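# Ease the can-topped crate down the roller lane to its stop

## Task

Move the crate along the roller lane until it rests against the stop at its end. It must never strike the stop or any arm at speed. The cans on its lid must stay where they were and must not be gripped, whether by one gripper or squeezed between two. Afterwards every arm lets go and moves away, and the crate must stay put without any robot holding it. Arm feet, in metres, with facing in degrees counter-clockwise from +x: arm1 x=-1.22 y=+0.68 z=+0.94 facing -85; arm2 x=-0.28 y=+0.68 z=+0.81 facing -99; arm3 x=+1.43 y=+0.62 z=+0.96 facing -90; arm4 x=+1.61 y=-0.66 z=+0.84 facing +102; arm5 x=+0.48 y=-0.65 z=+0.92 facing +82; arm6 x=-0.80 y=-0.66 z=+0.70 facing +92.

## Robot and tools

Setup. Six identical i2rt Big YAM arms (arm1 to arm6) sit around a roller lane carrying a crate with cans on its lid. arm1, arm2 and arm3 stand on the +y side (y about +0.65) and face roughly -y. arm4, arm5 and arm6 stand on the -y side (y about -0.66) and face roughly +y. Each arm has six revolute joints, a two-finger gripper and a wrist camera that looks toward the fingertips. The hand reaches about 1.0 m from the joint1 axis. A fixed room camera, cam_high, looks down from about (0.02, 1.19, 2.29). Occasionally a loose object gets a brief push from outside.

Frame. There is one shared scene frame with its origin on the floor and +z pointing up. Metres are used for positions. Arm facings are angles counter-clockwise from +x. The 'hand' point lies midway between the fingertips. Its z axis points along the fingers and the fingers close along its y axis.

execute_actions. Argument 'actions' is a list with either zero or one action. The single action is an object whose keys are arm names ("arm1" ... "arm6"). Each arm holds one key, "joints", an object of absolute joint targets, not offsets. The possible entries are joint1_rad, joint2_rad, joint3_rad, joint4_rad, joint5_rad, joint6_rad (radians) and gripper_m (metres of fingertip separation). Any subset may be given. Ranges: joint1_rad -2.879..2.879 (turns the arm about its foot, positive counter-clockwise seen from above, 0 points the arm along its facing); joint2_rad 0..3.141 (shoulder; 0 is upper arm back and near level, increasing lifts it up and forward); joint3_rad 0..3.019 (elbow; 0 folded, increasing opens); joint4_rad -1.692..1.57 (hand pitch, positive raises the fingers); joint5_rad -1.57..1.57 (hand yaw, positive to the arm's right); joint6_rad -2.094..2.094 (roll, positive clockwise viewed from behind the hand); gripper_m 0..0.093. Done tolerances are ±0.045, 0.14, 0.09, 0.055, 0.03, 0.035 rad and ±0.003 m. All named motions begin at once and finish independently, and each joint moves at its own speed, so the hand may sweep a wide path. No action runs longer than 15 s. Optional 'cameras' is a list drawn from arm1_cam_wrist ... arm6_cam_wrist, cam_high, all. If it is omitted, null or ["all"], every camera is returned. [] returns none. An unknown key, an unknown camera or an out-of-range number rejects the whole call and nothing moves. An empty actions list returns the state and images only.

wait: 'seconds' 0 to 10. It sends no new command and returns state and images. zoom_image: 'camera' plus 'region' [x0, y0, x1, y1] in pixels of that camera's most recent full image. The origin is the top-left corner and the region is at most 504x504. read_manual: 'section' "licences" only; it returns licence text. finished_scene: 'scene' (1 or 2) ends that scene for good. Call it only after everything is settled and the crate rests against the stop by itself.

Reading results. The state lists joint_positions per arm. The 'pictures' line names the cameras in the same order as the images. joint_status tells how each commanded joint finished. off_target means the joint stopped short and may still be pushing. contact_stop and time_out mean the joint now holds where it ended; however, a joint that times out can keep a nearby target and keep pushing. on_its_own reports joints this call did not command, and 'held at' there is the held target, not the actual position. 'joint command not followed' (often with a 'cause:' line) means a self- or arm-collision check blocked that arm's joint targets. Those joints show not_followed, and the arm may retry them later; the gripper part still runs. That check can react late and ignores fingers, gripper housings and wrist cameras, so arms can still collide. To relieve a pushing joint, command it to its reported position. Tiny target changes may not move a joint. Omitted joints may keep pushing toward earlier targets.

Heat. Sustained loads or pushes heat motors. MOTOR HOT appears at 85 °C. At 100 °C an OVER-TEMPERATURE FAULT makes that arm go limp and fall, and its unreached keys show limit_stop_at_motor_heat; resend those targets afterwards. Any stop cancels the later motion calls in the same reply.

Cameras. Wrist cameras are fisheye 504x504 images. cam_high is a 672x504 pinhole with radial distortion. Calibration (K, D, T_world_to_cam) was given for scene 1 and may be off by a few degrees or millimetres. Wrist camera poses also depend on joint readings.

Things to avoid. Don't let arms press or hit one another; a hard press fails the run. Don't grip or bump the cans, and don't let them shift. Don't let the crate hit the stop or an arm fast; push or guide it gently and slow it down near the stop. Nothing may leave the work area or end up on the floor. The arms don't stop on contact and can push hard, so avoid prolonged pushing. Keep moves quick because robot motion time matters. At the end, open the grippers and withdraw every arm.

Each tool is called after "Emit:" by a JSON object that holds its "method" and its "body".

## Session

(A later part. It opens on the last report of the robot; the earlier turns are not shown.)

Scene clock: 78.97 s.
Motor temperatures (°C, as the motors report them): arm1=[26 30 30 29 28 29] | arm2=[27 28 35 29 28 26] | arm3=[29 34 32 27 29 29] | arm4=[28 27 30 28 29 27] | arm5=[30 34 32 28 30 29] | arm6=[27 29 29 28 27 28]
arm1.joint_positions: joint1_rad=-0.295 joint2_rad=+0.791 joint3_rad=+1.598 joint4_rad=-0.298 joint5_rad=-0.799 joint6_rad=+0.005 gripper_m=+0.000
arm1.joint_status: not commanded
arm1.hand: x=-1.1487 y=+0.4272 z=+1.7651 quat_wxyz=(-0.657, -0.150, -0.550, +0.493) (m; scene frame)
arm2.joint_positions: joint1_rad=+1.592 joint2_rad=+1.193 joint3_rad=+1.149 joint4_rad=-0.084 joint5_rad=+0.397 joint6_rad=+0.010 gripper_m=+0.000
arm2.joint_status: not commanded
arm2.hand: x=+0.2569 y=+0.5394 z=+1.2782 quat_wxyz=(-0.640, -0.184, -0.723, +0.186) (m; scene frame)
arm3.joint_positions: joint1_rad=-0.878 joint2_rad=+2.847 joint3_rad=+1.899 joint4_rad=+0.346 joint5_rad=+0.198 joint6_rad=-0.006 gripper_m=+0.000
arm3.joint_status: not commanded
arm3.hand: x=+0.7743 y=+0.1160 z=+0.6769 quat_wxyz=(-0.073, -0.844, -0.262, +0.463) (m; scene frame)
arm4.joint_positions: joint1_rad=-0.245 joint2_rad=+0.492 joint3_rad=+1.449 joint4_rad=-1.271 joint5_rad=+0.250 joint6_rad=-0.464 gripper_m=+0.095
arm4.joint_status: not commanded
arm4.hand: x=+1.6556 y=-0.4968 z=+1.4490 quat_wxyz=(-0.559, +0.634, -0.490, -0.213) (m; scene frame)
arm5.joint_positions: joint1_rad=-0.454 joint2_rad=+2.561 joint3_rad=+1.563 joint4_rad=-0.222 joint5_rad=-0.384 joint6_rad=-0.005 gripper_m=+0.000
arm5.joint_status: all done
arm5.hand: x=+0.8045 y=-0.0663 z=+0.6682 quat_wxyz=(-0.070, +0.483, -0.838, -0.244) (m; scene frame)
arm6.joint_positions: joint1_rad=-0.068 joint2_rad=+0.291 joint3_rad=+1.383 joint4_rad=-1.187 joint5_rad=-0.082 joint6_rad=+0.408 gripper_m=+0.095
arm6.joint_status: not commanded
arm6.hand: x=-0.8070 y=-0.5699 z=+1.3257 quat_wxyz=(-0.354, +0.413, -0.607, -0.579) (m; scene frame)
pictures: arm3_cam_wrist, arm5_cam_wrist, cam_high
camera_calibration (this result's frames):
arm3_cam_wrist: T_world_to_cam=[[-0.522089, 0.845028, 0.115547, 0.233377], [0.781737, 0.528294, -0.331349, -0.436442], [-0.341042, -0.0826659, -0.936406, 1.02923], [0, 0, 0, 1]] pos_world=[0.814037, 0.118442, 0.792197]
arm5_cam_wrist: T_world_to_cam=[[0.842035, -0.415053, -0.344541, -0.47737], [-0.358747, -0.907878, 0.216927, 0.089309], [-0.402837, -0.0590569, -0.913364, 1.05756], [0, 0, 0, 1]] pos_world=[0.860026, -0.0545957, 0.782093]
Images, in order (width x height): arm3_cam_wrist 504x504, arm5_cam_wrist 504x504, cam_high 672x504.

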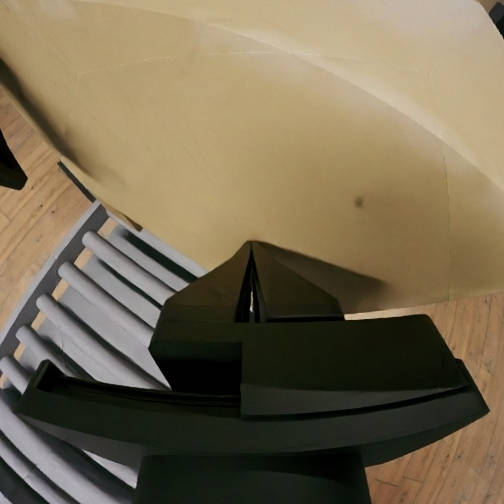

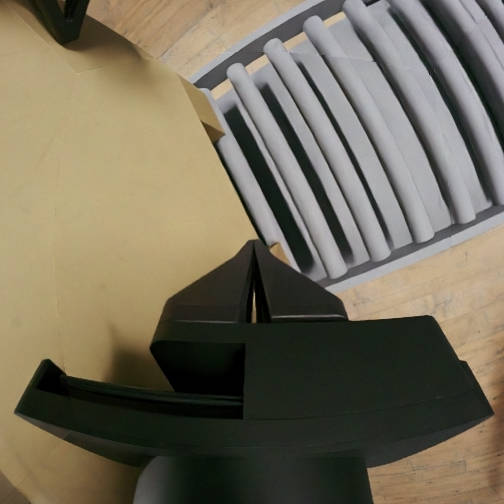

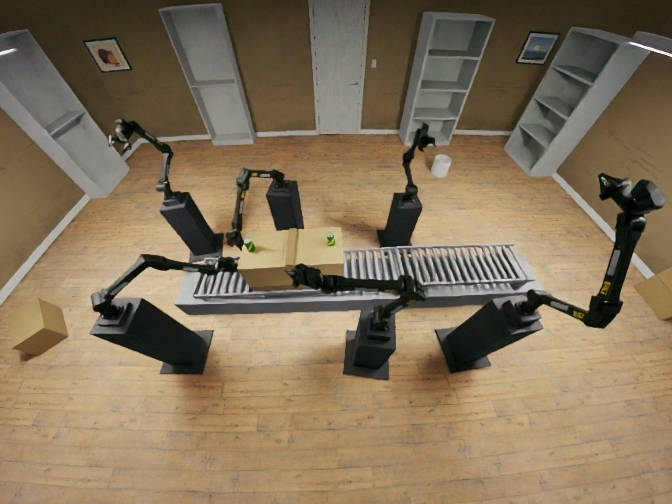

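Emit:
{"method": "execute_actions", "body": {"actions": [{"arm5":{"joints":{"joint1_rad":-0.5}}}], "cameras": []}}

Emit:
{"method": "execute_actions", "body": {"actions": [{"arm5":{"joints":{"joint1_rad":-1.2,"joint2_rad":2.3}},"arm3":{"joints":{"joint1_rad":-0.83}}}], "cameras": []}}

Emit:
{"method": "execute_actions", "body": {"actions": [{"arm3":{"joints":{"joint1_rad":-0.77,"joint4_rad":0.28}}}], "cameras": []}}

Emit:
{"method": "execute_actions", "body": {"actions": [{"arm3":{"joints":{"joint1_rad":-0.71,"joint4_rad":0.2}}}], "cameras": []}}

Emit:
{"method": "execute_actions", "body": {"actions": [{"arm3":{"joints":{"joint1_rad":-0.64,"joint4_rad":0.12}}}], "cameras": []}}

Emit:
{"method": "execute_actions", "body": {"actions": [{"arm3":{"joints":{"joint1_rad":-0.57,"joint4_rad":0.04}}}], "cameras": []}}

Emit:
{"method": "execute_actions", "body": {"actions": [{"arm3":{"joints":{"joint1_rad":-0.5,"joint4_rad":-0.04}}}], "cameras": []}}

Emit:
{"method": "execute_actions", "body": {"actions": [{"arm3":{"joints":{"joint1_rad":-0.43}}}], "cameras": ["arm3_cam_wrist","cam_high"]}}

Scene clock: 80.83 s.
Motor temperatures (°C, as the motors report them): arm1=[26 30 30 29 28 29] | arm2=[27 28 35 29 28 26] | arm3=[29 34 32 27 29 29] | arm4=[28 27 30 28 29 27] | arm5=[30 34 32 28 30 29] | arm6=[27 29 29 28 27 28]
arm1.joint_positions: joint1_rad=-0.295 joint2_rad=+0.791 joint3_rad=+1.598 joint4_rad=-0.298 joint5_rad=-0.799 joint6_rad=+0.005 gripper_m=+0.000
arm1.joint_status: not commanded
arm1.hand: x=-1.1487 y=+0.4272 z=+1.7651 quat_wxyz=(-0.657, -0.150, -0.550, +0.493) (m; scene frame)
arm2.joint_positions: joint1_rad=+1.592 joint2_rad=+1.193 joint3_rad=+1.149 joint4_rad=-0.084 joint5_rad=+0.397 joint6_rad=+0.010 gripper_m=+0.000
arm2.joint_status: not commanded
arm2.hand: x=+0.2569 y=+0.5394 z=+1.2782 quat_wxyz=(-0.640, -0.184, -0.723, +0.186) (m; scene frame)
arm3.joint_positions: joint1_rad=-0.853 joint2_rad=+2.861 joint3_rad=+1.899 joint4_rad=+0.346 joint5_rad=+0.192 joint6_rad=-0.006 gripper_m=+0.000
arm3.joint_status: not commanded
arm3.hand: x=+0.7921 y=+0.1026 z=+0.6658 quat_wxyz=(-0.079, -0.843, -0.276, +0.455) (m; scene frame)
arm4.joint_positions: joint1_rad=-0.245 joint2_rad=+0.492 joint3_rad=+1.449 joint4_rad=-1.271 joint5_rad=+0.250 joint6_rad=-0.464 gripper_m=+0.095
arm4.joint_status: not commanded
arm4.hand: x=+1.6556 y=-0.4968 z=+1.4490 quat_wxyz=(-0.559, +0.634, -0.490, -0.213) (m; scene frame)
arm5.joint_positions: joint1_rad=-0.505 joint2_rad=+2.561 joint3_rad=+1.550 joint4_rad=-0.222 joint5_rad=-0.396 joint6_rad=-0.005 gripper_m=+0.000
arm5.joint_status: all done
arm5.hand: x=+0.8276 y=-0.0882 z=+0.6654 quat_wxyz=(-0.068, +0.462, -0.850, -0.245) (m; scene frame)
arm6.joint_positions: joint1_rad=-0.068 joint2_rad=+0.291 joint3_rad=+1.383 joint4_rad=-1.187 joint5_rad=-0.082 joint6_rad=+0.408 gripper_m=+0.095
arm6.joint_status: not commanded
arm6.hand: x=-0.8070 y=-0.5699 z=+1.3257 quat_wxyz=(-0.354, +0.413, -0.607, -0.579) (m; scene frame)
pictures: none
No camera images: the call's "cameras" was empty. Leave "cameras" out to get every camera's image.

Scene clock: 82.73 s.
Motor temperatures (°C, as the motors report them): arm1=[26 30 30 29 28 29] | arm2=[27 28 35 29 28 26] | arm3=[29 35 32 27 29 29] | arm4=[28 27 30 28 29 27] | arm5=[30 34 32 28 30 29] | arm6=[27 29 29 28 27 28]
arm1.joint_positions: joint1_rad=-0.295 joint2_rad=+0.791 joint3_rad=+1.598 joint4_rad=-0.298 joint5_rad=-0.799 joint6_rad=+0.005 gripper_m=+0.000
arm1.joint_status: not commanded
arm1.hand: x=-1.1487 y=+0.4272 z=+1.7651 quat_wxyz=(-0.657, -0.150, -0.550, +0.493) (m; scene frame)
arm2.joint_positions: joint1_rad=+1.592 joint2_rad=+1.193 joint3_rad=+1.149 joint4_rad=-0.084 joint5_rad=+0.397 joint6_rad=+0.010 gripper_m=+0.000
arm2.joint_status: not commanded
arm2.hand: x=+0.2569 y=+0.5394 z=+1.2782 quat_wxyz=(-0.640, -0.184, -0.723, +0.186) (m; scene frame)
arm3.joint_positions: joint1_rad=-0.785 joint2_rad=+2.871 joint3_rad=+1.894 joint4_rad=+0.343 joint5_rad=+0.185 joint6_rad=-0.006 gripper_m=+0.000
arm3.joint_status: all done
arm3.hand: x=+0.8346 y=+0.0651 z=+0.6544 quat_wxyz=(-0.094, -0.836, -0.308, +0.443) (m; scene frame)
arm4.joint_positions: joint1_rad=-0.245 joint2_rad=+0.492 joint3_rad=+1.449 joint4_rad=-1.271 joint5_rad=+0.250 joint6_rad=-0.464 gripper_m=+0.095
arm4.joint_status: not commanded
arm4.hand: x=+1.6556 y=-0.4968 z=+1.4490 quat_wxyz=(-0.559, +0.634, -0.490, -0.213) (m; scene frame)
arm5.joint_positions: joint1_rad=-1.190 joint2_rad=+2.271 joint3_rad=+1.548 joint4_rad=-0.222 joint5_rad=-0.399 joint6_rad=-0.005 gripper_m=+0.000
arm5.joint_status: all done
arm5.hand: x=+1.1844 y=-0.4144 z=+0.8659 quat_wxyz=(-0.284, +0.172, -0.917, -0.222) (m; scene frame)
arm6.joint_positions: joint1_rad=-0.068 joint2_rad=+0.291 joint3_rad=+1.383 joint4_rad=-1.187 joint5_rad=-0.082 joint6_rad=+0.408 gripper_m=+0.095
arm6.joint_status: not commanded
arm6.hand: x=-0.8070 y=-0.5699 z=+1.3257 quat_wxyz=(-0.354, +0.413, -0.607, -0.579) (m; scene frame)
pictures: none
No camera images: the call's "cameras" was empty. Leave "cameras" out to get every camera's image.

Scene clock: 84.03 s.
Motor temperatures (°C, as the motors report them): arm1=[26 30 30 29 28 29] | arm2=[27 28 35 29 28 26] | arm3=[29 35 32 27 29 29] | arm4=[28 27 30 28 29 27] | arm5=[30 34 32 28 29 29] | arm6=[27 29 29 28 27 28]
arm1.joint_positions: joint1_rad=-0.295 joint2_rad=+0.791 joint3_rad=+1.598 joint4_rad=-0.298 joint5_rad=-0.799 joint6_rad=+0.005 gripper_m=+0.000
arm1.joint_status: not commanded
arm1.hand: x=-1.1487 y=+0.4272 z=+1.7651 quat_wxyz=(-0.657, -0.150, -0.550, +0.493) (m; scene frame)
arm2.joint_positions: joint1_rad=+1.592 joint2_rad=+1.193 joint3_rad=+1.149 joint4_rad=-0.084 joint5_rad=+0.397 joint6_rad=+0.010 gripper_m=+0.000
arm2.joint_status: not commanded
arm2.hand: x=+0.2569 y=+0.5394 z=+1.2782 quat_wxyz=(-0.640, -0.184, -0.723, +0.186) (m; scene frame)
arm3.joint_positions: joint1_rad=-0.720 joint2_rad=+2.875 joint3_rad=+1.892 joint4_rad=+0.259 joint5_rad=+0.180 joint6_rad=-0.006 gripper_m=+0.000
arm3.joint_status: joint1_rad off_target (ended at -0.720, target -0.770); the others done
arm3.hand: x=+0.8831 y=+0.0385 z=+0.6348 quat_wxyz=(-0.092, -0.842, -0.347, +0.403) (m; scene frame)
arm4.joint_positions: joint1_rad=-0.245 joint2_rad=+0.492 joint3_rad=+1.449 joint4_rad=-1.271 joint5_rad=+0.250 joint6_rad=-0.464 gripper_m=+0.095
arm4.joint_status: not commanded
arm4.hand: x=+1.6556 y=-0.4968 z=+1.4490 quat_wxyz=(-0.559, +0.634, -0.490, -0.213) (m; scene frame)
arm5.joint_positions: joint1_rad=-1.190 joint2_rad=+2.271 joint3_rad=+1.548 joint4_rad=-0.222 joint5_rad=-0.399 joint6_rad=-0.005 gripper_m=+0.000
arm5.joint_status: not commanded
arm5.hand: x=+1.1844 y=-0.4144 z=+0.8659 quat_wxyz=(-0.284, +0.172, -0.917, -0.222) (m; scene frame)
arm6.joint_positions: joint1_rad=-0.068 joint2_rad=+0.291 joint3_rad=+1.383 joint4_rad=-1.187 joint5_rad=-0.082 joint6_rad=+0.408 gripper_m=+0.095
arm6.joint_status: not commanded
arm6.hand: x=-0.8070 y=-0.5699 z=+1.3257 quat_wxyz=(-0.354, +0.413, -0.607, -0.579) (m; scene frame)
pictures: none
No camera images: the call's "cameras" was empty. Leave "cameras" out to get every camera's image.

Scene clock: 85.23 s.
Motor temperatures (°C, as the motors report them): arm1=[26 30 30 29 28 29] | arm2=[27 28 35 29 28 26] | arm3=[29 35 32 27 29 29] | arm4=[28 27 30 28 29 27] | arm5=[30 34 32 28 29 29] | arm6=[27 29 29 28 27 28]
arm1.joint_positions: joint1_rad=-0.295 joint2_rad=+0.791 joint3_rad=+1.598 joint4_rad=-0.298 joint5_rad=-0.799 joint6_rad=+0.005 gripper_m=+0.000
arm1.joint_status: not commanded
arm1.hand: x=-1.1487 y=+0.4272 z=+1.7651 quat_wxyz=(-0.657, -0.150, -0.550, +0.493) (m; scene frame)
arm2.joint_positions: joint1_rad=+1.592 joint2_rad=+1.193 joint3_rad=+1.149 joint4_rad=-0.084 joint5_rad=+0.397 joint6_rad=+0.010 gripper_m=+0.000
arm2.joint_status: not commanded
arm2.hand: x=+0.2569 y=+0.5394 z=+1.2782 quat_wxyz=(-0.640, -0.184, -0.723, +0.186) (m; scene frame)
arm3.joint_positions: joint1_rad=-0.664 joint2_rad=+2.876 joint3_rad=+1.895 joint4_rad=+0.187 joint5_rad=+0.193 joint6_rad=+0.004 gripper_m=+0.000
arm3.joint_status: joint1_rad off_target (ended at -0.663, target -0.710); the others done
arm3.hand: x=+0.9221 y=+0.0192 z=+0.6226 quat_wxyz=(-0.086, -0.845, -0.373, +0.374) (m; scene frame)
arm4.joint_positions: joint1_rad=-0.245 joint2_rad=+0.492 joint3_rad=+1.449 joint4_rad=-1.271 joint5_rad=+0.250 joint6_rad=-0.464 gripper_m=+0.095
arm4.joint_status: not commanded
arm4.hand: x=+1.6556 y=-0.4968 z=+1.4490 quat_wxyz=(-0.559, +0.634, -0.490, -0.213) (m; scene frame)
arm5.joint_positions: joint1_rad=-1.190 joint2_rad=+2.271 joint3_rad=+1.548 joint4_rad=-0.222 joint5_rad=-0.399 joint6_rad=-0.005 gripper_m=+0.000
arm5.joint_status: not commanded
arm5.hand: x=+1.1844 y=-0.4144 z=+0.8659 quat_wxyz=(-0.284, +0.172, -0.917, -0.222) (m; scene frame)
arm6.joint_positions: joint1_rad=-0.068 joint2_rad=+0.291 joint3_rad=+1.383 joint4_rad=-1.187 joint5_rad=-0.082 joint6_rad=+0.408 gripper_m=+0.095
arm6.joint_status: not commanded
arm6.hand: x=-0.8070 y=-0.5699 z=+1.3257 quat_wxyz=(-0.354, +0.413, -0.607, -0.579) (m; scene frame)
pictures: none
No camera images: the call's "cameras" was empty. Leave "cameras" out to get every camera's image.

Scene clock: 86.53 s.
Motor temperatures (°C, as the motors report them): arm1=[26 30 30 29 28 29] | arm2=[27 28 35 29 28 26] | arm3=[29 35 32 27 29 29] | arm4=[28 27 30 28 29 27] | arm5=[30 34 32 28 29 29] | arm6=[27 29 29 28 27 28]
arm1.joint_positions: joint1_rad=-0.295 joint2_rad=+0.791 joint3_rad=+1.598 joint4_rad=-0.298 joint5_rad=-0.799 joint6_rad=+0.005 gripper_m=+0.000
arm1.joint_status: not commanded
arm1.hand: x=-1.1487 y=+0.4272 z=+1.7651 quat_wxyz=(-0.657, -0.150, -0.550, +0.493) (m; scene frame)
arm2.joint_positions: joint1_rad=+1.592 joint2_rad=+1.193 joint3_rad=+1.149 joint4_rad=-0.084 joint5_rad=+0.397 joint6_rad=+0.010 gripper_m=+0.000
arm2.joint_status: not commanded
arm2.hand: x=+0.2569 y=+0.5394 z=+1.2782 quat_wxyz=(-0.640, -0.184, -0.723, +0.186) (m; scene frame)
arm3.joint_positions: joint1_rad=-0.581 joint2_rad=+2.877 joint3_rad=+1.894 joint4_rad=+0.106 joint5_rad=+0.194 joint6_rad=+0.004 gripper_m=+0.000
arm3.joint_status: joint1_rad off_target (ended at -0.581, target -0.640); the others done
arm3.hand: x=+0.9820 y=-0.0075 z=+0.6087 quat_wxyz=(-0.081, -0.840, -0.417, +0.337) (m; scene frame)
arm4.joint_positions: joint1_rad=-0.245 joint2_rad=+0.492 joint3_rad=+1.449 joint4_rad=-1.271 joint5_rad=+0.250 joint6_rad=-0.464 gripper_m=+0.095
arm4.joint_status: not commanded
arm4.hand: x=+1.6556 y=-0.4968 z=+1.4490 quat_wxyz=(-0.559, +0.634, -0.490, -0.213) (m; scene frame)
arm5.joint_positions: joint1_rad=-1.190 joint2_rad=+2.271 joint3_rad=+1.548 joint4_rad=-0.222 joint5_rad=-0.399 joint6_rad=-0.005 gripper_m=+0.000
arm5.joint_status: not commanded
arm5.hand: x=+1.1844 y=-0.4144 z=+0.8659 quat_wxyz=(-0.284, +0.172, -0.917, -0.222) (m; scene frame)
arm6.joint_positions: joint1_rad=-0.068 joint2_rad=+0.291 joint3_rad=+1.383 joint4_rad=-1.187 joint5_rad=-0.082 joint6_rad=+0.408 gripper_m=+0.095
arm6.joint_status: not commanded
arm6.hand: x=-0.8070 y=-0.5699 z=+1.3257 quat_wxyz=(-0.354, +0.413, -0.607, -0.579) (m; scene frame)
pictures: none
No camera images: the call's "cameras" was empty. Leave "cameras" out to get every camera's image.

Scene clock: 87.87 s.
Motor temperatures (°C, as the motors report them): arm1=[26 30 30 29 28 29] | arm2=[27 28 35 29 28 26] | arm3=[29 35 32 27 29 29] | arm4=[28 27 30 28 29 27] | arm5=[30 34 32 28 29 29] | arm6=[27 29 29 28 27 28]
arm1.joint_positions: joint1_rad=-0.295 joint2_rad=+0.791 joint3_rad=+1.598 joint4_rad=-0.298 joint5_rad=-0.799 joint6_rad=+0.005 gripper_m=+0.000
arm1.joint_status: not commanded
arm1.hand: x=-1.1487 y=+0.4272 z=+1.7651 quat_wxyz=(-0.657, -0.150, -0.550, +0.493) (m; scene frame)
arm2.joint_positions: joint1_rad=+1.592 joint2_rad=+1.193 joint3_rad=+1.149 joint4_rad=-0.084 joint5_rad=+0.397 joint6_rad=+0.010 gripper_m=+0.000
arm2.joint_status: not commanded
arm2.hand: x=+0.2569 y=+0.5394 z=+1.2782 quat_wxyz=(-0.640, -0.184, -0.723, +0.186) (m; scene frame)
arm3.joint_positions: joint1_rad=-0.513 joint2_rad=+2.878 joint3_rad=+1.896 joint4_rad=+0.025 joint5_rad=+0.191 joint6_rad=+0.004 gripper_m=+0.000
arm3.joint_status: joint1_rad off_target (ended at -0.513, target -0.570); the others done
arm3.hand: x=+1.0335 y=-0.0240 z=+0.5974 quat_wxyz=(-0.074, -0.834, -0.456, +0.302) (m; scene frame)
arm4.joint_positions: joint1_rad=-0.245 joint2_rad=+0.492 joint3_rad=+1.449 joint4_rad=-1.271 joint5_rad=+0.250 joint6_rad=-0.464 gripper_m=+0.095
arm4.joint_status: not commanded
arm4.hand: x=+1.6556 y=-0.4968 z=+1.4490 quat_wxyz=(-0.559, +0.634, -0.490, -0.213) (m; scene frame)
arm5.joint_positions: joint1_rad=-1.190 joint2_rad=+2.271 joint3_rad=+1.548 joint4_rad=-0.222 joint5_rad=-0.399 joint6_rad=-0.005 gripper_m=+0.000
arm5.joint_status: not commanded
arm5.hand: x=+1.1844 y=-0.4144 z=+0.8659 quat_wxyz=(-0.284, +0.172, -0.917, -0.222) (m; scene frame)
arm6.joint_positions: joint1_rad=-0.068 joint2_rad=+0.291 joint3_rad=+1.383 joint4_rad=-1.187 joint5_rad=-0.082 joint6_rad=+0.408 gripper_m=+0.095
arm6.joint_status: not commanded
arm6.hand: x=-0.8070 y=-0.5699 z=+1.3257 quat_wxyz=(-0.354, +0.413, -0.607, -0.579) (m; scene frame)
pictures: none
No camera images: the call's "cameras" was empty. Leave "cameras" out to get every camera's image.

Scene clock: 89.23 s.
Motor temperatures (°C, as the motors report them): arm1=[26 30 30 29 28 29] | arm2=[27 28 36 29 28 26] | arm3=[29 35 32 27 29 29] | arm4=[28 27 30 28 29 27] | arm5=[30 34 32 28 29 29] | arm6=[27 29 29 28 27 28]
arm1.joint_positions: joint1_rad=-0.295 joint2_rad=+0.791 joint3_rad=+1.598 joint4_rad=-0.298 joint5_rad=-0.799 joint6_rad=+0.005 gripper_m=+0.000
arm1.joint_status: not commanded
arm1.hand: x=-1.1487 y=+0.4272 z=+1.7651 quat_wxyz=(-0.657, -0.150, -0.550, +0.493) (m; scene frame)
arm2.joint_positions: joint1_rad=+1.592 joint2_rad=+1.193 joint3_rad=+1.149 joint4_rad=-0.084 joint5_rad=+0.397 joint6_rad=+0.010 gripper_m=+0.000
arm2.joint_status: not commanded
arm2.hand: x=+0.2569 y=+0.5394 z=+1.2782 quat_wxyz=(-0.640, -0.184, -0.723, +0.186) (m; scene frame)
arm3.joint_positions: joint1_rad=-0.437 joint2_rad=+2.878 joint3_rad=+1.898 joint4_rad=-0.057 joint5_rad=+0.187 joint6_rad=+0.004 gripper_m=+0.000
arm3.joint_status: joint1_rad off_target (ended at -0.437, target -0.500); the others done
arm3.hand: x=+1.0905 y=-0.0382 z=+0.5875 quat_wxyz=(-0.066, -0.824, -0.496, +0.266) (m; scene frame)
arm4.joint_positions: joint1_rad=-0.245 joint2_rad=+0.492 joint3_rad=+1.449 joint4_rad=-1.271 joint5_rad=+0.250 joint6_rad=-0.464 gripper_m=+0.095
arm4.joint_status: not commanded
arm4.hand: x=+1.6556 y=-0.4968 z=+1.4490 quat_wxyz=(-0.559, +0.634, -0.490, -0.213) (m; scene frame)
arm5.joint_positions: joint1_rad=-1.190 joint2_rad=+2.271 joint3_rad=+1.548 joint4_rad=-0.222 joint5_rad=-0.399 joint6_rad=-0.005 gripper_m=+0.000
arm5.joint_status: not commanded
arm5.hand: x=+1.1844 y=-0.4144 z=+0.8659 quat_wxyz=(-0.284, +0.172, -0.917, -0.222) (m; scene frame)
arm6.joint_positions: joint1_rad=-0.068 joint2_rad=+0.291 joint3_rad=+1.383 joint4_rad=-1.187 joint5_rad=-0.082 joint6_rad=+0.408 gripper_m=+0.095
arm6.joint_status: not commanded
arm6.hand: x=-0.8070 y=-0.5699 z=+1.3257 quat_wxyz=(-0.354, +0.413, -0.607, -0.579) (m; scene frame)
pictures: none
No camera images: the call's "cameras" was empty. Leave "cameras" out to get every camera's image.

Scene clock: 90.63 s.
Motor temperatures (°C, as the motors report them): arm1=[26 30 30 29 28 29] | arm2=[27 28 36 29 28 26] | arm3=[29 35 32 27 29 29] | arm4=[28 27 30 28 29 27] | arm5=[30 34 32 28 29 29] | arm6=[27 29 29 28 27 28]
arm1.joint_positions: joint1_rad=-0.295 joint2_rad=+0.791 joint3_rad=+1.598 joint4_rad=-0.298 joint5_rad=-0.799 joint6_rad=+0.005 gripper_m=+0.000
arm1.joint_status: not commanded
arm1.hand: x=-1.1487 y=+0.4272 z=+1.7651 quat_wxyz=(-0.657, -0.150, -0.550, +0.493) (m; scene frame)
arm2.joint_positions: joint1_rad=+1.592 joint2_rad=+1.193 joint3_rad=+1.149 joint4_rad=-0.084 joint5_rad=+0.397 joint6_rad=+0.010 gripper_m=+0.000
arm2.joint_status: not commanded
arm2.hand: x=+0.2569 y=+0.5394 z=+1.2782 quat_wxyz=(-0.640, -0.184, -0.723, +0.186) (m; scene frame)
arm3.joint_positions: joint1_rad=-0.368 joint2_rad=+2.878 joint3_rad=+1.898 joint4_rad=-0.057 joint5_rad=+0.186 joint6_rad=+0.004 gripper_m=+0.000
arm3.joint_status: joint1_rad off_target (ended at -0.369, target -0.430)
arm3.hand: x=+1.1367 y=-0.0600 z=+0.5876 quat_wxyz=(-0.075, -0.806, -0.524, +0.264) (m; scene frame)
arm4.joint_positions: joint1_rad=-0.245 joint2_rad=+0.492 joint3_rad=+1.449 joint4_rad=-1.271 joint5_rad=+0.250 joint6_rad=-0.464 gripper_m=+0.095
arm4.joint_status: not commanded
arm4.hand: x=+1.6556 y=-0.4968 z=+1.4490 quat_wxyz=(-0.559, +0.634, -0.490, -0.213) (m; scene frame)
arm5.joint_positions: joint1_rad=-1.190 joint2_rad=+2.271 joint3_rad=+1.548 joint4_rad=-0.222 joint5_rad=-0.399 joint6_rad=-0.005 gripper_m=+0.000
arm5.joint_status: not commanded
arm5.hand: x=+1.1844 y=-0.4144 z=+0.8659 quat_wxyz=(-0.284, +0.172, -0.917, -0.222) (m; scene frame)
arm6.joint_positions: joint1_rad=-0.068 joint2_rad=+0.291 joint3_rad=+1.383 joint4_rad=-1.187 joint5_rad=-0.082 joint6_rad=+0.408 gripper_m=+0.095
arm6.joint_status: not commanded
arm6.hand: x=-0.8070 y=-0.5699 z=+1.3257 quat_wxyz=(-0.354, +0.413, -0.607, -0.579) (m; scene frame)
pictures: arm3_cam_wrist, cam_high
camera_calibration (this result's frames):
arm3_cam_wrist: T_world_to_cam=[[-0.891158, 0.429494, 0.146195, 0.958256], [0.444691, 0.890758, 0.0938074, -0.501331], [-0.0899346, 0.148609, -0.984798, 0.811501], [0, 0, 0, 1]] pos_world=[1.14988, -0.085597, 0.706101]
Images, in order (width x height): arm3_cam_wrist 504x504, cam_high 672x504.

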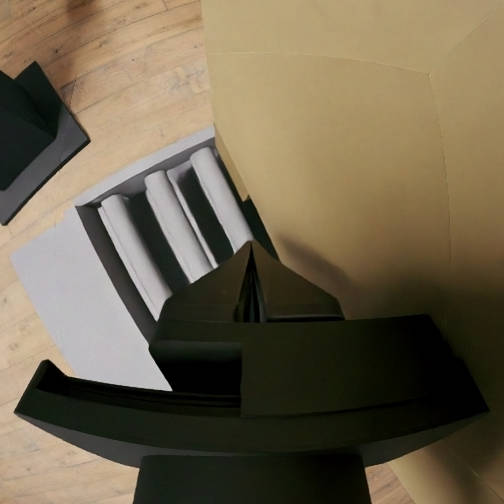

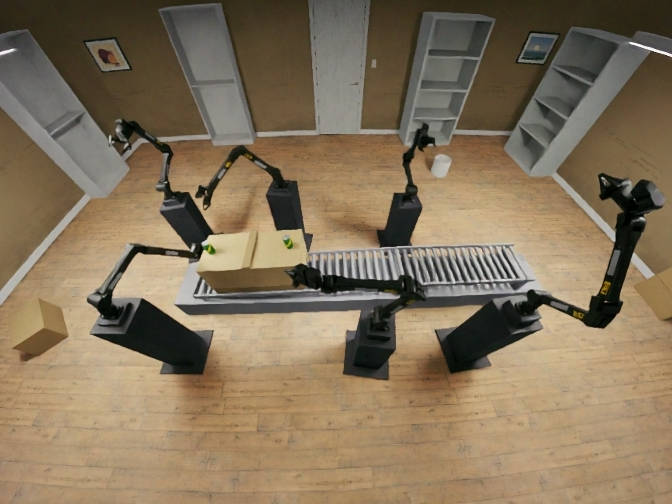

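About 0.2 m left.

Emit:
{"method": "execute_actions", "body": {"actions": [{"arm3":{"joints":{"joint1_rad":-0.36}}}], "cameras": []}}

Emit:
{"method": "execute_actions", "body": {"actions": [{"arm3":{"joints":{"joint1_rad":-0.29}}}], "cameras": []}}

Emit:
{"method": "execute_actions", "body": {"actions": [{"arm3":{"joints":{"joint1_rad":-0.24}}}], "cameras": []}}

Emit:
{"method": "execute_actions", "body": {"actions": [{"arm3":{"joints":{"joint1_rad":-0.19}}}], "cameras": []}}

Emit:
{"method": "execute_actions", "body": {"actions": [{"arm3":{"joints":{"joint1_rad":-0.145}}}], "cameras": []}}

Emit:
{"method": "execute_actions", "body": {"actions": [{"arm3":{"joints":{"joint1_rad":-0.1}}}], "cameras": []}}

Emit:
{"method": "execute_actions", "body": {"actions": [{"arm3":{"joints":{"joint1_rad":-0.055}}}], "cameras": ["arm3_cam_wrist","cam_high"]}}

Scene clock: 92.70 s.
Motor temperatures (°C, as the motors report them): arm1=[26 30 30 29 28 29] | arm2=[27 28 36 29 28 26] | arm3=[29 35 32 27 29 29] | arm4=[28 27 30 28 29 27] | arm5=[30 34 32 28 29 29] | arm6=[27 29 29 28 27 28]
arm1.joint_positions: joint1_rad=-0.295 joint2_rad=+0.791 joint3_rad=+1.598 joint4_rad=-0.298 joint5_rad=-0.799 joint6_rad=+0.005 gripper_m=+0.000
arm1.joint_status: not commanded
arm1.hand: x=-1.1487 y=+0.4272 z=+1.7651 quat_wxyz=(-0.657, -0.150, -0.550, +0.493) (m; scene frame)
arm2.joint_positions: joint1_rad=+1.592 joint2_rad=+1.193 joint3_rad=+1.149 joint4_rad=-0.084 joint5_rad=+0.397 joint6_rad=+0.010 gripper_m=+0.000
arm2.joint_status: not commanded
arm2.hand: x=+0.2569 y=+0.5394 z=+1.2782 quat_wxyz=(-0.640, -0.184, -0.723, +0.186) (m; scene frame)
arm3.joint_positions: joint1_rad=-0.292 joint2_rad=+2.878 joint3_rad=+1.898 joint4_rad=-0.057 joint5_rad=+0.184 joint6_rad=+0.004 gripper_m=+0.000
arm3.joint_status: joint1_rad off_target (ended at -0.292, target -0.360)
arm3.hand: x=+1.1897 y=-0.0804 z=+0.5877 quat_wxyz=(-0.086, -0.786, -0.555, +0.260) (m; scene frame)
arm4.joint_positions: joint1_rad=-0.245 joint2_rad=+0.492 joint3_rad=+1.449 joint4_rad=-1.271 joint5_rad=+0.250 joint6_rad=-0.464 gripper_m=+0.095
arm4.joint_status: not commanded
arm4.hand: x=+1.6556 y=-0.4968 z=+1.4490 quat_wxyz=(-0.559, +0.634, -0.490, -0.213) (m; scene frame)
arm5.joint_positions: joint1_rad=-1.190 joint2_rad=+2.271 joint3_rad=+1.548 joint4_rad=-0.222 joint5_rad=-0.399 joint6_rad=-0.005 gripper_m=+0.000
arm5.joint_status: not commanded
arm5.hand: x=+1.1844 y=-0.4144 z=+0.8659 quat_wxyz=(-0.284, +0.172, -0.917, -0.222) (m; scene frame)
arm6.joint_positions: joint1_rad=-0.068 joint2_rad=+0.291 joint3_rad=+1.383 joint4_rad=-1.187 joint5_rad=-0.082 joint6_rad=+0.408 gripper_m=+0.095
arm6.joint_status: not commanded
arm6.hand: x=-0.8070 y=-0.5699 z=+1.3257 quat_wxyz=(-0.354, +0.413, -0.607, -0.579) (m; scene frame)
pictures: none
No camera images: the call's "cameras" was empty. Leave "cameras" out to get every camera's image.

Scene clock: 94.17 s.
Motor temperatures (°C, as the motors report them): arm1=[26 30 30 29 28 29] | arm2=[27 28 36 29 28 26] | arm3=[29 35 32 27 29 29] | arm4=[28 27 30 28 29 27] | arm5=[30 34 32 28 29 29] | arm6=[27 29 29 28 27 28]
arm1.joint_positions: joint1_rad=-0.295 joint2_rad=+0.791 joint3_rad=+1.598 joint4_rad=-0.298 joint5_rad=-0.799 joint6_rad=+0.005 gripper_m=+0.000
arm1.joint_status: not commanded
arm1.hand: x=-1.1487 y=+0.4272 z=+1.7651 quat_wxyz=(-0.657, -0.150, -0.550, +0.493) (m; scene frame)
arm2.joint_positions: joint1_rad=+1.592 joint2_rad=+1.193 joint3_rad=+1.149 joint4_rad=-0.084 joint5_rad=+0.397 joint6_rad=+0.010 gripper_m=+0.000
arm2.joint_status: not commanded
arm2.hand: x=+0.2569 y=+0.5394 z=+1.2782 quat_wxyz=(-0.640, -0.184, -0.723, +0.186) (m; scene frame)
arm3.joint_positions: joint1_rad=-0.221 joint2_rad=+2.878 joint3_rad=+1.898 joint4_rad=-0.057 joint5_rad=+0.184 joint6_rad=+0.004 gripper_m=+0.000
arm3.joint_status: joint1_rad off_target (ended at -0.221, target -0.290)
arm3.hand: x=+1.2404 y=-0.0957 z=+0.5879 quat_wxyz=(-0.096, -0.765, -0.582, +0.257) (m; scene frame)
arm4.joint_positions: joint1_rad=-0.245 joint2_rad=+0.492 joint3_rad=+1.449 joint4_rad=-1.271 joint5_rad=+0.250 joint6_rad=-0.464 gripper_m=+0.095
arm4.joint_status: not commanded
arm4.hand: x=+1.6556 y=-0.4968 z=+1.4490 quat_wxyz=(-0.559, +0.634, -0.490, -0.213) (m; scene frame)
arm5.joint_positions: joint1_rad=-1.190 joint2_rad=+2.271 joint3_rad=+1.548 joint4_rad=-0.222 joint5_rad=-0.399 joint6_rad=-0.005 gripper_m=+0.000
arm5.joint_status: not commanded
arm5.hand: x=+1.1844 y=-0.4144 z=+0.8659 quat_wxyz=(-0.284, +0.172, -0.917, -0.222) (m; scene frame)
arm6.joint_positions: joint1_rad=-0.068 joint2_rad=+0.291 joint3_rad=+1.383 joint4_rad=-1.187 joint5_rad=-0.082 joint6_rad=+0.408 gripper_m=+0.095
arm6.joint_status: not commanded
arm6.hand: x=-0.8070 y=-0.5699 z=+1.3257 quat_wxyz=(-0.354, +0.413, -0.607, -0.579) (m; scene frame)
pictures: none
No camera images: the call's "cameras" was empty. Leave "cameras" out to get every camera's image.

Scene clock: 95.57 s.
Motor temperatures (°C, as the motors report them): arm1=[26 30 30 29 28 29] | arm2=[27 28 36 29 28 26] | arm3=[29 35 32 27 29 29] | arm4=[28 27 30 28 29 27] | arm5=[30 34 32 28 29 29] | arm6=[27 29 29 28 27 28]
arm1.joint_positions: joint1_rad=-0.295 joint2_rad=+0.791 joint3_rad=+1.598 joint4_rad=-0.298 joint5_rad=-0.799 joint6_rad=+0.005 gripper_m=+0.000
arm1.joint_status: not commanded
arm1.hand: x=-1.1487 y=+0.4272 z=+1.7651 quat_wxyz=(-0.657, -0.150, -0.550, +0.493) (m; scene frame)
arm2.joint_positions: joint1_rad=+1.592 joint2_rad=+1.193 joint3_rad=+1.149 joint4_rad=-0.084 joint5_rad=+0.397 joint6_rad=+0.010 gripper_m=+0.000
arm2.joint_status: not commanded
arm2.hand: x=+0.2569 y=+0.5394 z=+1.2782 quat_wxyz=(-0.640, -0.184, -0.723, +0.186) (m; scene frame)
arm3.joint_positions: joint1_rad=-0.182 joint2_rad=+2.878 joint3_rad=+1.898 joint4_rad=-0.057 joint5_rad=+0.186 joint6_rad=+0.004 gripper_m=+0.000
arm3.joint_status: joint1_rad off_target (ended at -0.182, target -0.240)
arm3.hand: x=+1.2681 y=-0.1024 z=+0.5881 quat_wxyz=(-0.100, -0.754, -0.597, +0.255) (m; scene frame)
arm4.joint_positions: joint1_rad=-0.245 joint2_rad=+0.492 joint3_rad=+1.449 joint4_rad=-1.271 joint5_rad=+0.250 joint6_rad=-0.464 gripper_m=+0.095
arm4.joint_status: not commanded
arm4.hand: x=+1.6556 y=-0.4968 z=+1.4490 quat_wxyz=(-0.559, +0.634, -0.490, -0.213) (m; scene frame)
arm5.joint_positions: joint1_rad=-1.190 joint2_rad=+2.271 joint3_rad=+1.548 joint4_rad=-0.222 joint5_rad=-0.399 joint6_rad=-0.005 gripper_m=+0.000
arm5.joint_status: not commanded
arm5.hand: x=+1.1844 y=-0.4144 z=+0.8659 quat_wxyz=(-0.284, +0.172, -0.917, -0.222) (m; scene frame)
arm6.joint_positions: joint1_rad=-0.068 joint2_rad=+0.291 joint3_rad=+1.383 joint4_rad=-1.187 joint5_rad=-0.082 joint6_rad=+0.408 gripper_m=+0.095
arm6.joint_status: not commanded
arm6.hand: x=-0.8070 y=-0.5699 z=+1.3257 quat_wxyz=(-0.354, +0.413, -0.607, -0.579) (m; scene frame)
pictures: none
No camera images: the call's "cameras" was empty. Leave "cameras" out to get every camera's image.

Scene clock: 97.03 s.
Motor temperatures (°C, as the motors report them): arm1=[26 30 30 29 28 29] | arm2=[27 28 36 29 28 26] | arm3=[29 36 32 27 29 29] | arm4=[28 27 30 28 29 27] | arm5=[30 34 32 28 29 29] | arm6=[27 29 29 28 27 28]
arm1.joint_positions: joint1_rad=-0.295 joint2_rad=+0.791 joint3_rad=+1.598 joint4_rad=-0.298 joint5_rad=-0.799 joint6_rad=+0.005 gripper_m=+0.000
arm1.joint_status: not commanded
arm1.hand: x=-1.1487 y=+0.4272 z=+1.7651 quat_wxyz=(-0.657, -0.150, -0.550, +0.493) (m; scene frame)
arm2.joint_positions: joint1_rad=+1.592 joint2_rad=+1.193 joint3_rad=+1.149 joint4_rad=-0.084 joint5_rad=+0.397 joint6_rad=+0.010 gripper_m=+0.000
arm2.joint_status: not commanded
arm2.hand: x=+0.2569 y=+0.5394 z=+1.2782 quat_wxyz=(-0.640, -0.184, -0.723, +0.186) (m; scene frame)
arm3.joint_positions: joint1_rad=-0.121 joint2_rad=+2.878 joint3_rad=+1.898 joint4_rad=-0.057 joint5_rad=+0.185 joint6_rad=+0.001 gripper_m=+0.000
arm3.joint_status: joint1_rad off_target (ended at -0.121, target -0.190)
arm3.hand: x=+1.3129 y=-0.1110 z=+0.5882 quat_wxyz=(-0.108, -0.734, -0.621, +0.252) (m; scene frame)
arm4.joint_positions: joint1_rad=-0.245 joint2_rad=+0.492 joint3_rad=+1.449 joint4_rad=-1.271 joint5_rad=+0.250 joint6_rad=-0.464 gripper_m=+0.095
arm4.joint_status: not commanded
arm4.hand: x=+1.6556 y=-0.4968 z=+1.4490 quat_wxyz=(-0.559, +0.634, -0.490, -0.213) (m; scene frame)
arm5.joint_positions: joint1_rad=-1.190 joint2_rad=+2.271 joint3_rad=+1.548 joint4_rad=-0.222 joint5_rad=-0.399 joint6_rad=-0.005 gripper_m=+0.000
arm5.joint_status: not commanded
arm5.hand: x=+1.1844 y=-0.4144 z=+0.8659 quat_wxyz=(-0.284, +0.172, -0.917, -0.222) (m; scene frame)
arm6.joint_positions: joint1_rad=-0.068 joint2_rad=+0.291 joint3_rad=+1.383 joint4_rad=-1.187 joint5_rad=-0.082 joint6_rad=+0.408 gripper_m=+0.095
arm6.joint_status: not commanded
arm6.hand: x=-0.8070 y=-0.5699 z=+1.3257 quat_wxyz=(-0.354, +0.413, -0.607, -0.579) (m; scene frame)
pictures: none
No camera images: the call's "cameras" was empty. Leave "cameras" out to get every camera's image.

Scene clock: 98.43 s.
Motor temperatures (°C, as the motors report them): arm1=[26 30 30 29 28 29] | arm2=[27 28 36 29 28 26] | arm3=[29 36 32 27 29 29] | arm4=[28 27 30 28 29 27] | arm5=[30 34 32 28 29 29] | arm6=[27 29 29 28 27 28]
arm1.joint_positions: joint1_rad=-0.295 joint2_rad=+0.791 joint3_rad=+1.598 joint4_rad=-0.298 joint5_rad=-0.799 joint6_rad=+0.005 gripper_m=+0.000
arm1.joint_status: not commanded
arm1.hand: x=-1.1487 y=+0.4272 z=+1.7651 quat_wxyz=(-0.657, -0.150, -0.550, +0.493) (m; scene frame)
arm2.joint_positions: joint1_rad=+1.592 joint2_rad=+1.193 joint3_rad=+1.149 joint4_rad=-0.084 joint5_rad=+0.397 joint6_rad=+0.010 gripper_m=+0.000
arm2.joint_status: not commanded
arm2.hand: x=+0.2569 y=+0.5394 z=+1.2782 quat_wxyz=(-0.640, -0.184, -0.723, +0.186) (m; scene frame)
arm3.joint_positions: joint1_rad=-0.085 joint2_rad=+2.878 joint3_rad=+1.898 joint4_rad=-0.057 joint5_rad=+0.186 joint6_rad=+0.000 gripper_m=+0.000
arm3.joint_status: joint1_rad off_target (ended at -0.086, target -0.145)
arm3.hand: x=+1.3390 y=-0.1147 z=+0.5884 quat_wxyz=(-0.112, -0.723, -0.634, +0.250) (m; scene frame)
arm4.joint_positions: joint1_rad=-0.245 joint2_rad=+0.492 joint3_rad=+1.449 joint4_rad=-1.271 joint5_rad=+0.250 joint6_rad=-0.464 gripper_m=+0.095
arm4.joint_status: not commanded
arm4.hand: x=+1.6556 y=-0.4968 z=+1.4490 quat_wxyz=(-0.559, +0.634, -0.490, -0.213) (m; scene frame)
arm5.joint_positions: joint1_rad=-1.190 joint2_rad=+2.271 joint3_rad=+1.548 joint4_rad=-0.222 joint5_rad=-0.399 joint6_rad=-0.005 gripper_m=+0.000
arm5.joint_status: not commanded
arm5.hand: x=+1.1844 y=-0.4144 z=+0.8659 quat_wxyz=(-0.284, +0.172, -0.917, -0.222) (m; scene frame)
arm6.joint_positions: joint1_rad=-0.068 joint2_rad=+0.291 joint3_rad=+1.383 joint4_rad=-1.187 joint5_rad=-0.082 joint6_rad=+0.408 gripper_m=+0.095
arm6.joint_status: not commanded
arm6.hand: x=-0.8070 y=-0.5699 z=+1.3257 quat_wxyz=(-0.354, +0.413, -0.607, -0.579) (m; scene frame)
pictures: none
No camera images: the call's "cameras" was empty. Leave "cameras" out to get every camera's image.

Scene clock: 99.50 s.
Motor temperatures (°C, as the motors report them): arm1=[26 30 30 29 28 29] | arm2=[27 28 36 29 28 26] | arm3=[29 36 32 27 29 29] | arm4=[28 27 30 28 29 27] | arm5=[30 35 32 28 29 29] | arm6=[27 29 29 28 27 28]
arm1.joint_positions: joint1_rad=-0.295 joint2_rad=+0.791 joint3_rad=+1.598 joint4_rad=-0.298 joint5_rad=-0.799 joint6_rad=+0.005 gripper_m=+0.000
arm1.joint_status: not commanded
arm1.hand: x=-1.1487 y=+0.4272 z=+1.7651 quat_wxyz=(-0.657, -0.150, -0.550, +0.493) (m; scene frame)
arm2.joint_positions: joint1_rad=+1.592 joint2_rad=+1.193 joint3_rad=+1.149 joint4_rad=-0.084 joint5_rad=+0.397 joint6_rad=+0.010 gripper_m=+0.000
arm2.joint_status: not commanded
arm2.hand: x=+0.2569 y=+0.5394 z=+1.2782 quat_wxyz=(-0.640, -0.184, -0.723, +0.186) (m; scene frame)
arm3.joint_positions: joint1_rad=-0.068 joint2_rad=+2.878 joint3_rad=+1.898 joint4_rad=-0.055 joint5_rad=+0.191 joint6_rad=-0.002 gripper_m=+0.000
arm3.joint_status: all done
arm3.hand: x=+1.3506 y=-0.1163 z=+0.5887 quat_wxyz=(-0.113, -0.717, -0.640, +0.251) (m; scene frame)
arm4.joint_positions: joint1_rad=-0.245 joint2_rad=+0.492 joint3_rad=+1.449 joint4_rad=-1.271 joint5_rad=+0.250 joint6_rad=-0.464 gripper_m=+0.095
arm4.joint_status: not commanded
arm4.hand: x=+1.6556 y=-0.4968 z=+1.4490 quat_wxyz=(-0.559, +0.634, -0.490, -0.213) (m; scene frame)
arm5.joint_positions: joint1_rad=-1.190 joint2_rad=+2.271 joint3_rad=+1.548 joint4_rad=-0.222 joint5_rad=-0.399 joint6_rad=-0.005 gripper_m=+0.000
arm5.joint_status: not commanded
arm5.hand: x=+1.1844 y=-0.4144 z=+0.8659 quat_wxyz=(-0.284, +0.172, -0.917, -0.222) (m; scene frame)
arm6.joint_positions: joint1_rad=-0.068 joint2_rad=+0.291 joint3_rad=+1.383 joint4_rad=-1.187 joint5_rad=-0.082 joint6_rad=+0.408 gripper_m=+0.095
arm6.joint_status: not commanded
arm6.hand: x=-0.8070 y=-0.5699 z=+1.3257 quat_wxyz=(-0.354, +0.413, -0.607, -0.579) (m; scene frame)
pictures: none
No camera images: the call's "cameras" was empty. Leave "cameras" out to get every camera's image.

Scene clock: 100.03 s.
Motor temperatures (°C, as the motors report them): arm1=[26 30 30 29 28 29] | arm2=[27 28 36 29 28 26] | arm3=[29 36 32 27 29 29] | arm4=[28 27 30 28 29 27] | arm5=[30 35 32 28 29 29] | arm6=[27 29 29 28 27 28]
arm1.joint_positions: joint1_rad=-0.295 joint2_rad=+0.791 joint3_rad=+1.598 joint4_rad=-0.298 joint5_rad=-0.799 joint6_rad=+0.005 gripper_m=+0.000
arm1.joint_status: not commanded
arm1.hand: x=-1.1487 y=+0.4272 z=+1.7651 quat_wxyz=(-0.657, -0.150, -0.550, +0.493) (m; scene frame)
arm2.joint_positions: joint1_rad=+1.592 joint2_rad=+1.193 joint3_rad=+1.149 joint4_rad=-0.084 joint5_rad=+0.397 joint6_rad=+0.010 gripper_m=+0.000
arm2.joint_status: not commanded
arm2.hand: x=+0.2569 y=+0.5394 z=+1.2782 quat_wxyz=(-0.640, -0.184, -0.723, +0.186) (m; scene frame)
arm3.joint_positions: joint1_rad=-0.063 joint2_rad=+2.878 joint3_rad=+1.898 joint4_rad=-0.054 joint5_rad=+0.196 joint6_rad=-0.002 gripper_m=+0.000
arm3.joint_status: all done
arm3.hand: x=+1.3540 y=-0.1168 z=+0.5890 quat_wxyz=(-0.112, -0.716, -0.641, +0.253) (m; scene frame)
arm4.joint_positions: joint1_rad=-0.245 joint2_rad=+0.492 joint3_rad=+1.449 joint4_rad=-1.271 joint5_rad=+0.250 joint6_rad=-0.464 gripper_m=+0.095
arm4.joint_status: not commanded
arm4.hand: x=+1.6556 y=-0.4968 z=+1.4490 quat_wxyz=(-0.559, +0.634, -0.490, -0.213) (m; scene frame)
arm5.joint_positions: joint1_rad=-1.190 joint2_rad=+2.271 joint3_rad=+1.548 joint4_rad=-0.222 joint5_rad=-0.399 joint6_rad=-0.005 gripper_m=+0.000
arm5.joint_status: not commanded
arm5.hand: x=+1.1844 y=-0.4144 z=+0.8659 quat_wxyz=(-0.284, +0.172, -0.917, -0.222) (m; scene frame)
arm6.joint_positions: joint1_rad=-0.068 joint2_rad=+0.291 joint3_rad=+1.383 joint4_rad=-1.187 joint5_rad=-0.082 joint6_rad=+0.408 gripper_m=+0.095
arm6.joint_status: not commanded
arm6.hand: x=-0.8070 y=-0.5699 z=+1.3257 quat_wxyz=(-0.354, +0.413, -0.607, -0.579) (m; scene frame)
pictures: arm3_cam_wrist, cam_high
camera_calibration (this result's frames):
arm3_cam_wrist: T_world_to_cam=[[-0.977821, 0.141005, 0.154868, 1.25461], [0.156129, 0.983607, 0.0902253, -0.143757], [-0.139607, 0.112404, -0.983806, 0.903355], [0, 0, 0, 1]] pos_world=[1.37534, -0.137045, 0.707398]
Images, in order (width x height): arm3_cam_wrist 504x504, cam_high 672x504.

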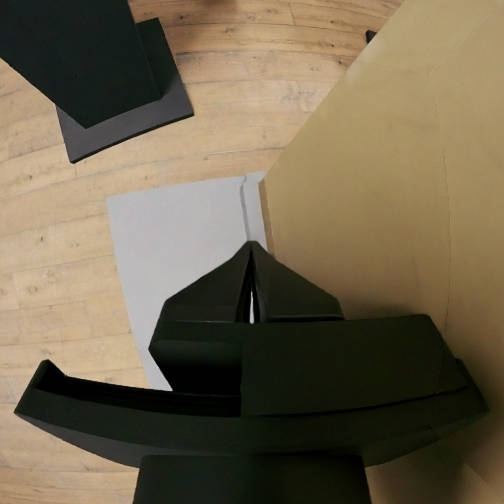

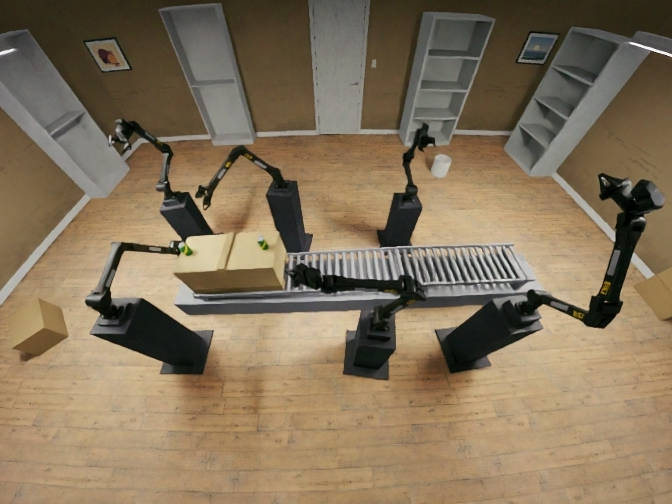

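Emit:
{"method": "execute_actions", "body": {"actions": [{"arm3":{"joints":{"joint1_rad":0.7}},"arm5":{"joints":{"joint2_rad":1.6}}}], "cameras": []}}

Emit:
{"method": "finished_scene", "body": {"scene": 1}}

Scene clock: 102.30 s.
Motor temperatures (°C, as the motors report them): arm1=[26 29 30 29 28 29] | arm2=[27 28 36 29 28 26] | arm3=[29 36 32 27 29 29] | arm4=[28 27 30 28 29 27] | arm5=[30 35 33 28 29 29] | arm6=[27 29 29 28 27 28]
arm1.joint_positions: joint1_rad=-0.295 joint2_rad=+0.791 joint3_rad=+1.598 joint4_rad=-0.298 joint5_rad=-0.799 joint6_rad=+0.005 gripper_m=+0.000
arm1.joint_status: not commanded
arm1.hand: x=-1.1487 y=+0.4272 z=+1.7651 quat_wxyz=(-0.657, -0.150, -0.550, +0.493) (m; scene frame)
arm2.joint_positions: joint1_rad=+1.592 joint2_rad=+1.193 joint3_rad=+1.149 joint4_rad=-0.084 joint5_rad=+0.397 joint6_rad=+0.010 gripper_m=+0.000
arm2.joint_status: not commanded
arm2.hand: x=+0.2569 y=+0.5394 z=+1.2782 quat_wxyz=(-0.640, -0.184, -0.723, +0.186) (m; scene frame)
arm3.joint_positions: joint1_rad=+0.698 joint2_rad=+2.864 joint3_rad=+1.919 joint4_rad=-0.047 joint5_rad=+0.198 joint6_rad=-0.002 gripper_m=+0.000
arm3.joint_status: all done
arm3.hand: x=+1.8961 y=+0.0200 z=+0.6109 quat_wxyz=(-0.219, -0.426, -0.854, +0.202) (m; scene frame)
arm4.joint_positions: joint1_rad=-0.245 joint2_rad=+0.492 joint3_rad=+1.449 joint4_rad=-1.271 joint5_rad=+0.250 joint6_rad=-0.464 gripper_m=+0.095
arm4.joint_status: not commanded
arm4.hand: x=+1.6556 y=-0.4968 z=+1.4490 quat_wxyz=(-0.559, +0.634, -0.490, -0.213) (m; scene frame)
arm5.joint_positions: joint1_rad=-1.190 joint2_rad=+1.588 joint3_rad=+1.541 joint4_rad=-0.223 joint5_rad=-0.399 joint6_rad=-0.005 gripper_m=+0.000
arm5.joint_status: all done
arm5.hand: x=+1.1412 y=-0.4244 z=+1.3581 quat_wxyz=(-0.577, +0.212, -0.757, -0.224) (m; scene frame)
arm6.joint_positions: joint1_rad=-0.068 joint2_rad=+0.291 joint3_rad=+1.383 joint4_rad=-1.187 joint5_rad=-0.082 joint6_rad=+0.408 gripper_m=+0.095
arm6.joint_status: not commanded
arm6.hand: x=-0.8070 y=-0.5699 z=+1.3257 quat_wxyz=(-0.354, +0.413, -0.607, -0.579) (m; scene frame)
pictures: none
No camera images: the call's "cameras" was empty. Leave "cameras" out to get every camera's image.

The scene is finished: the task was done.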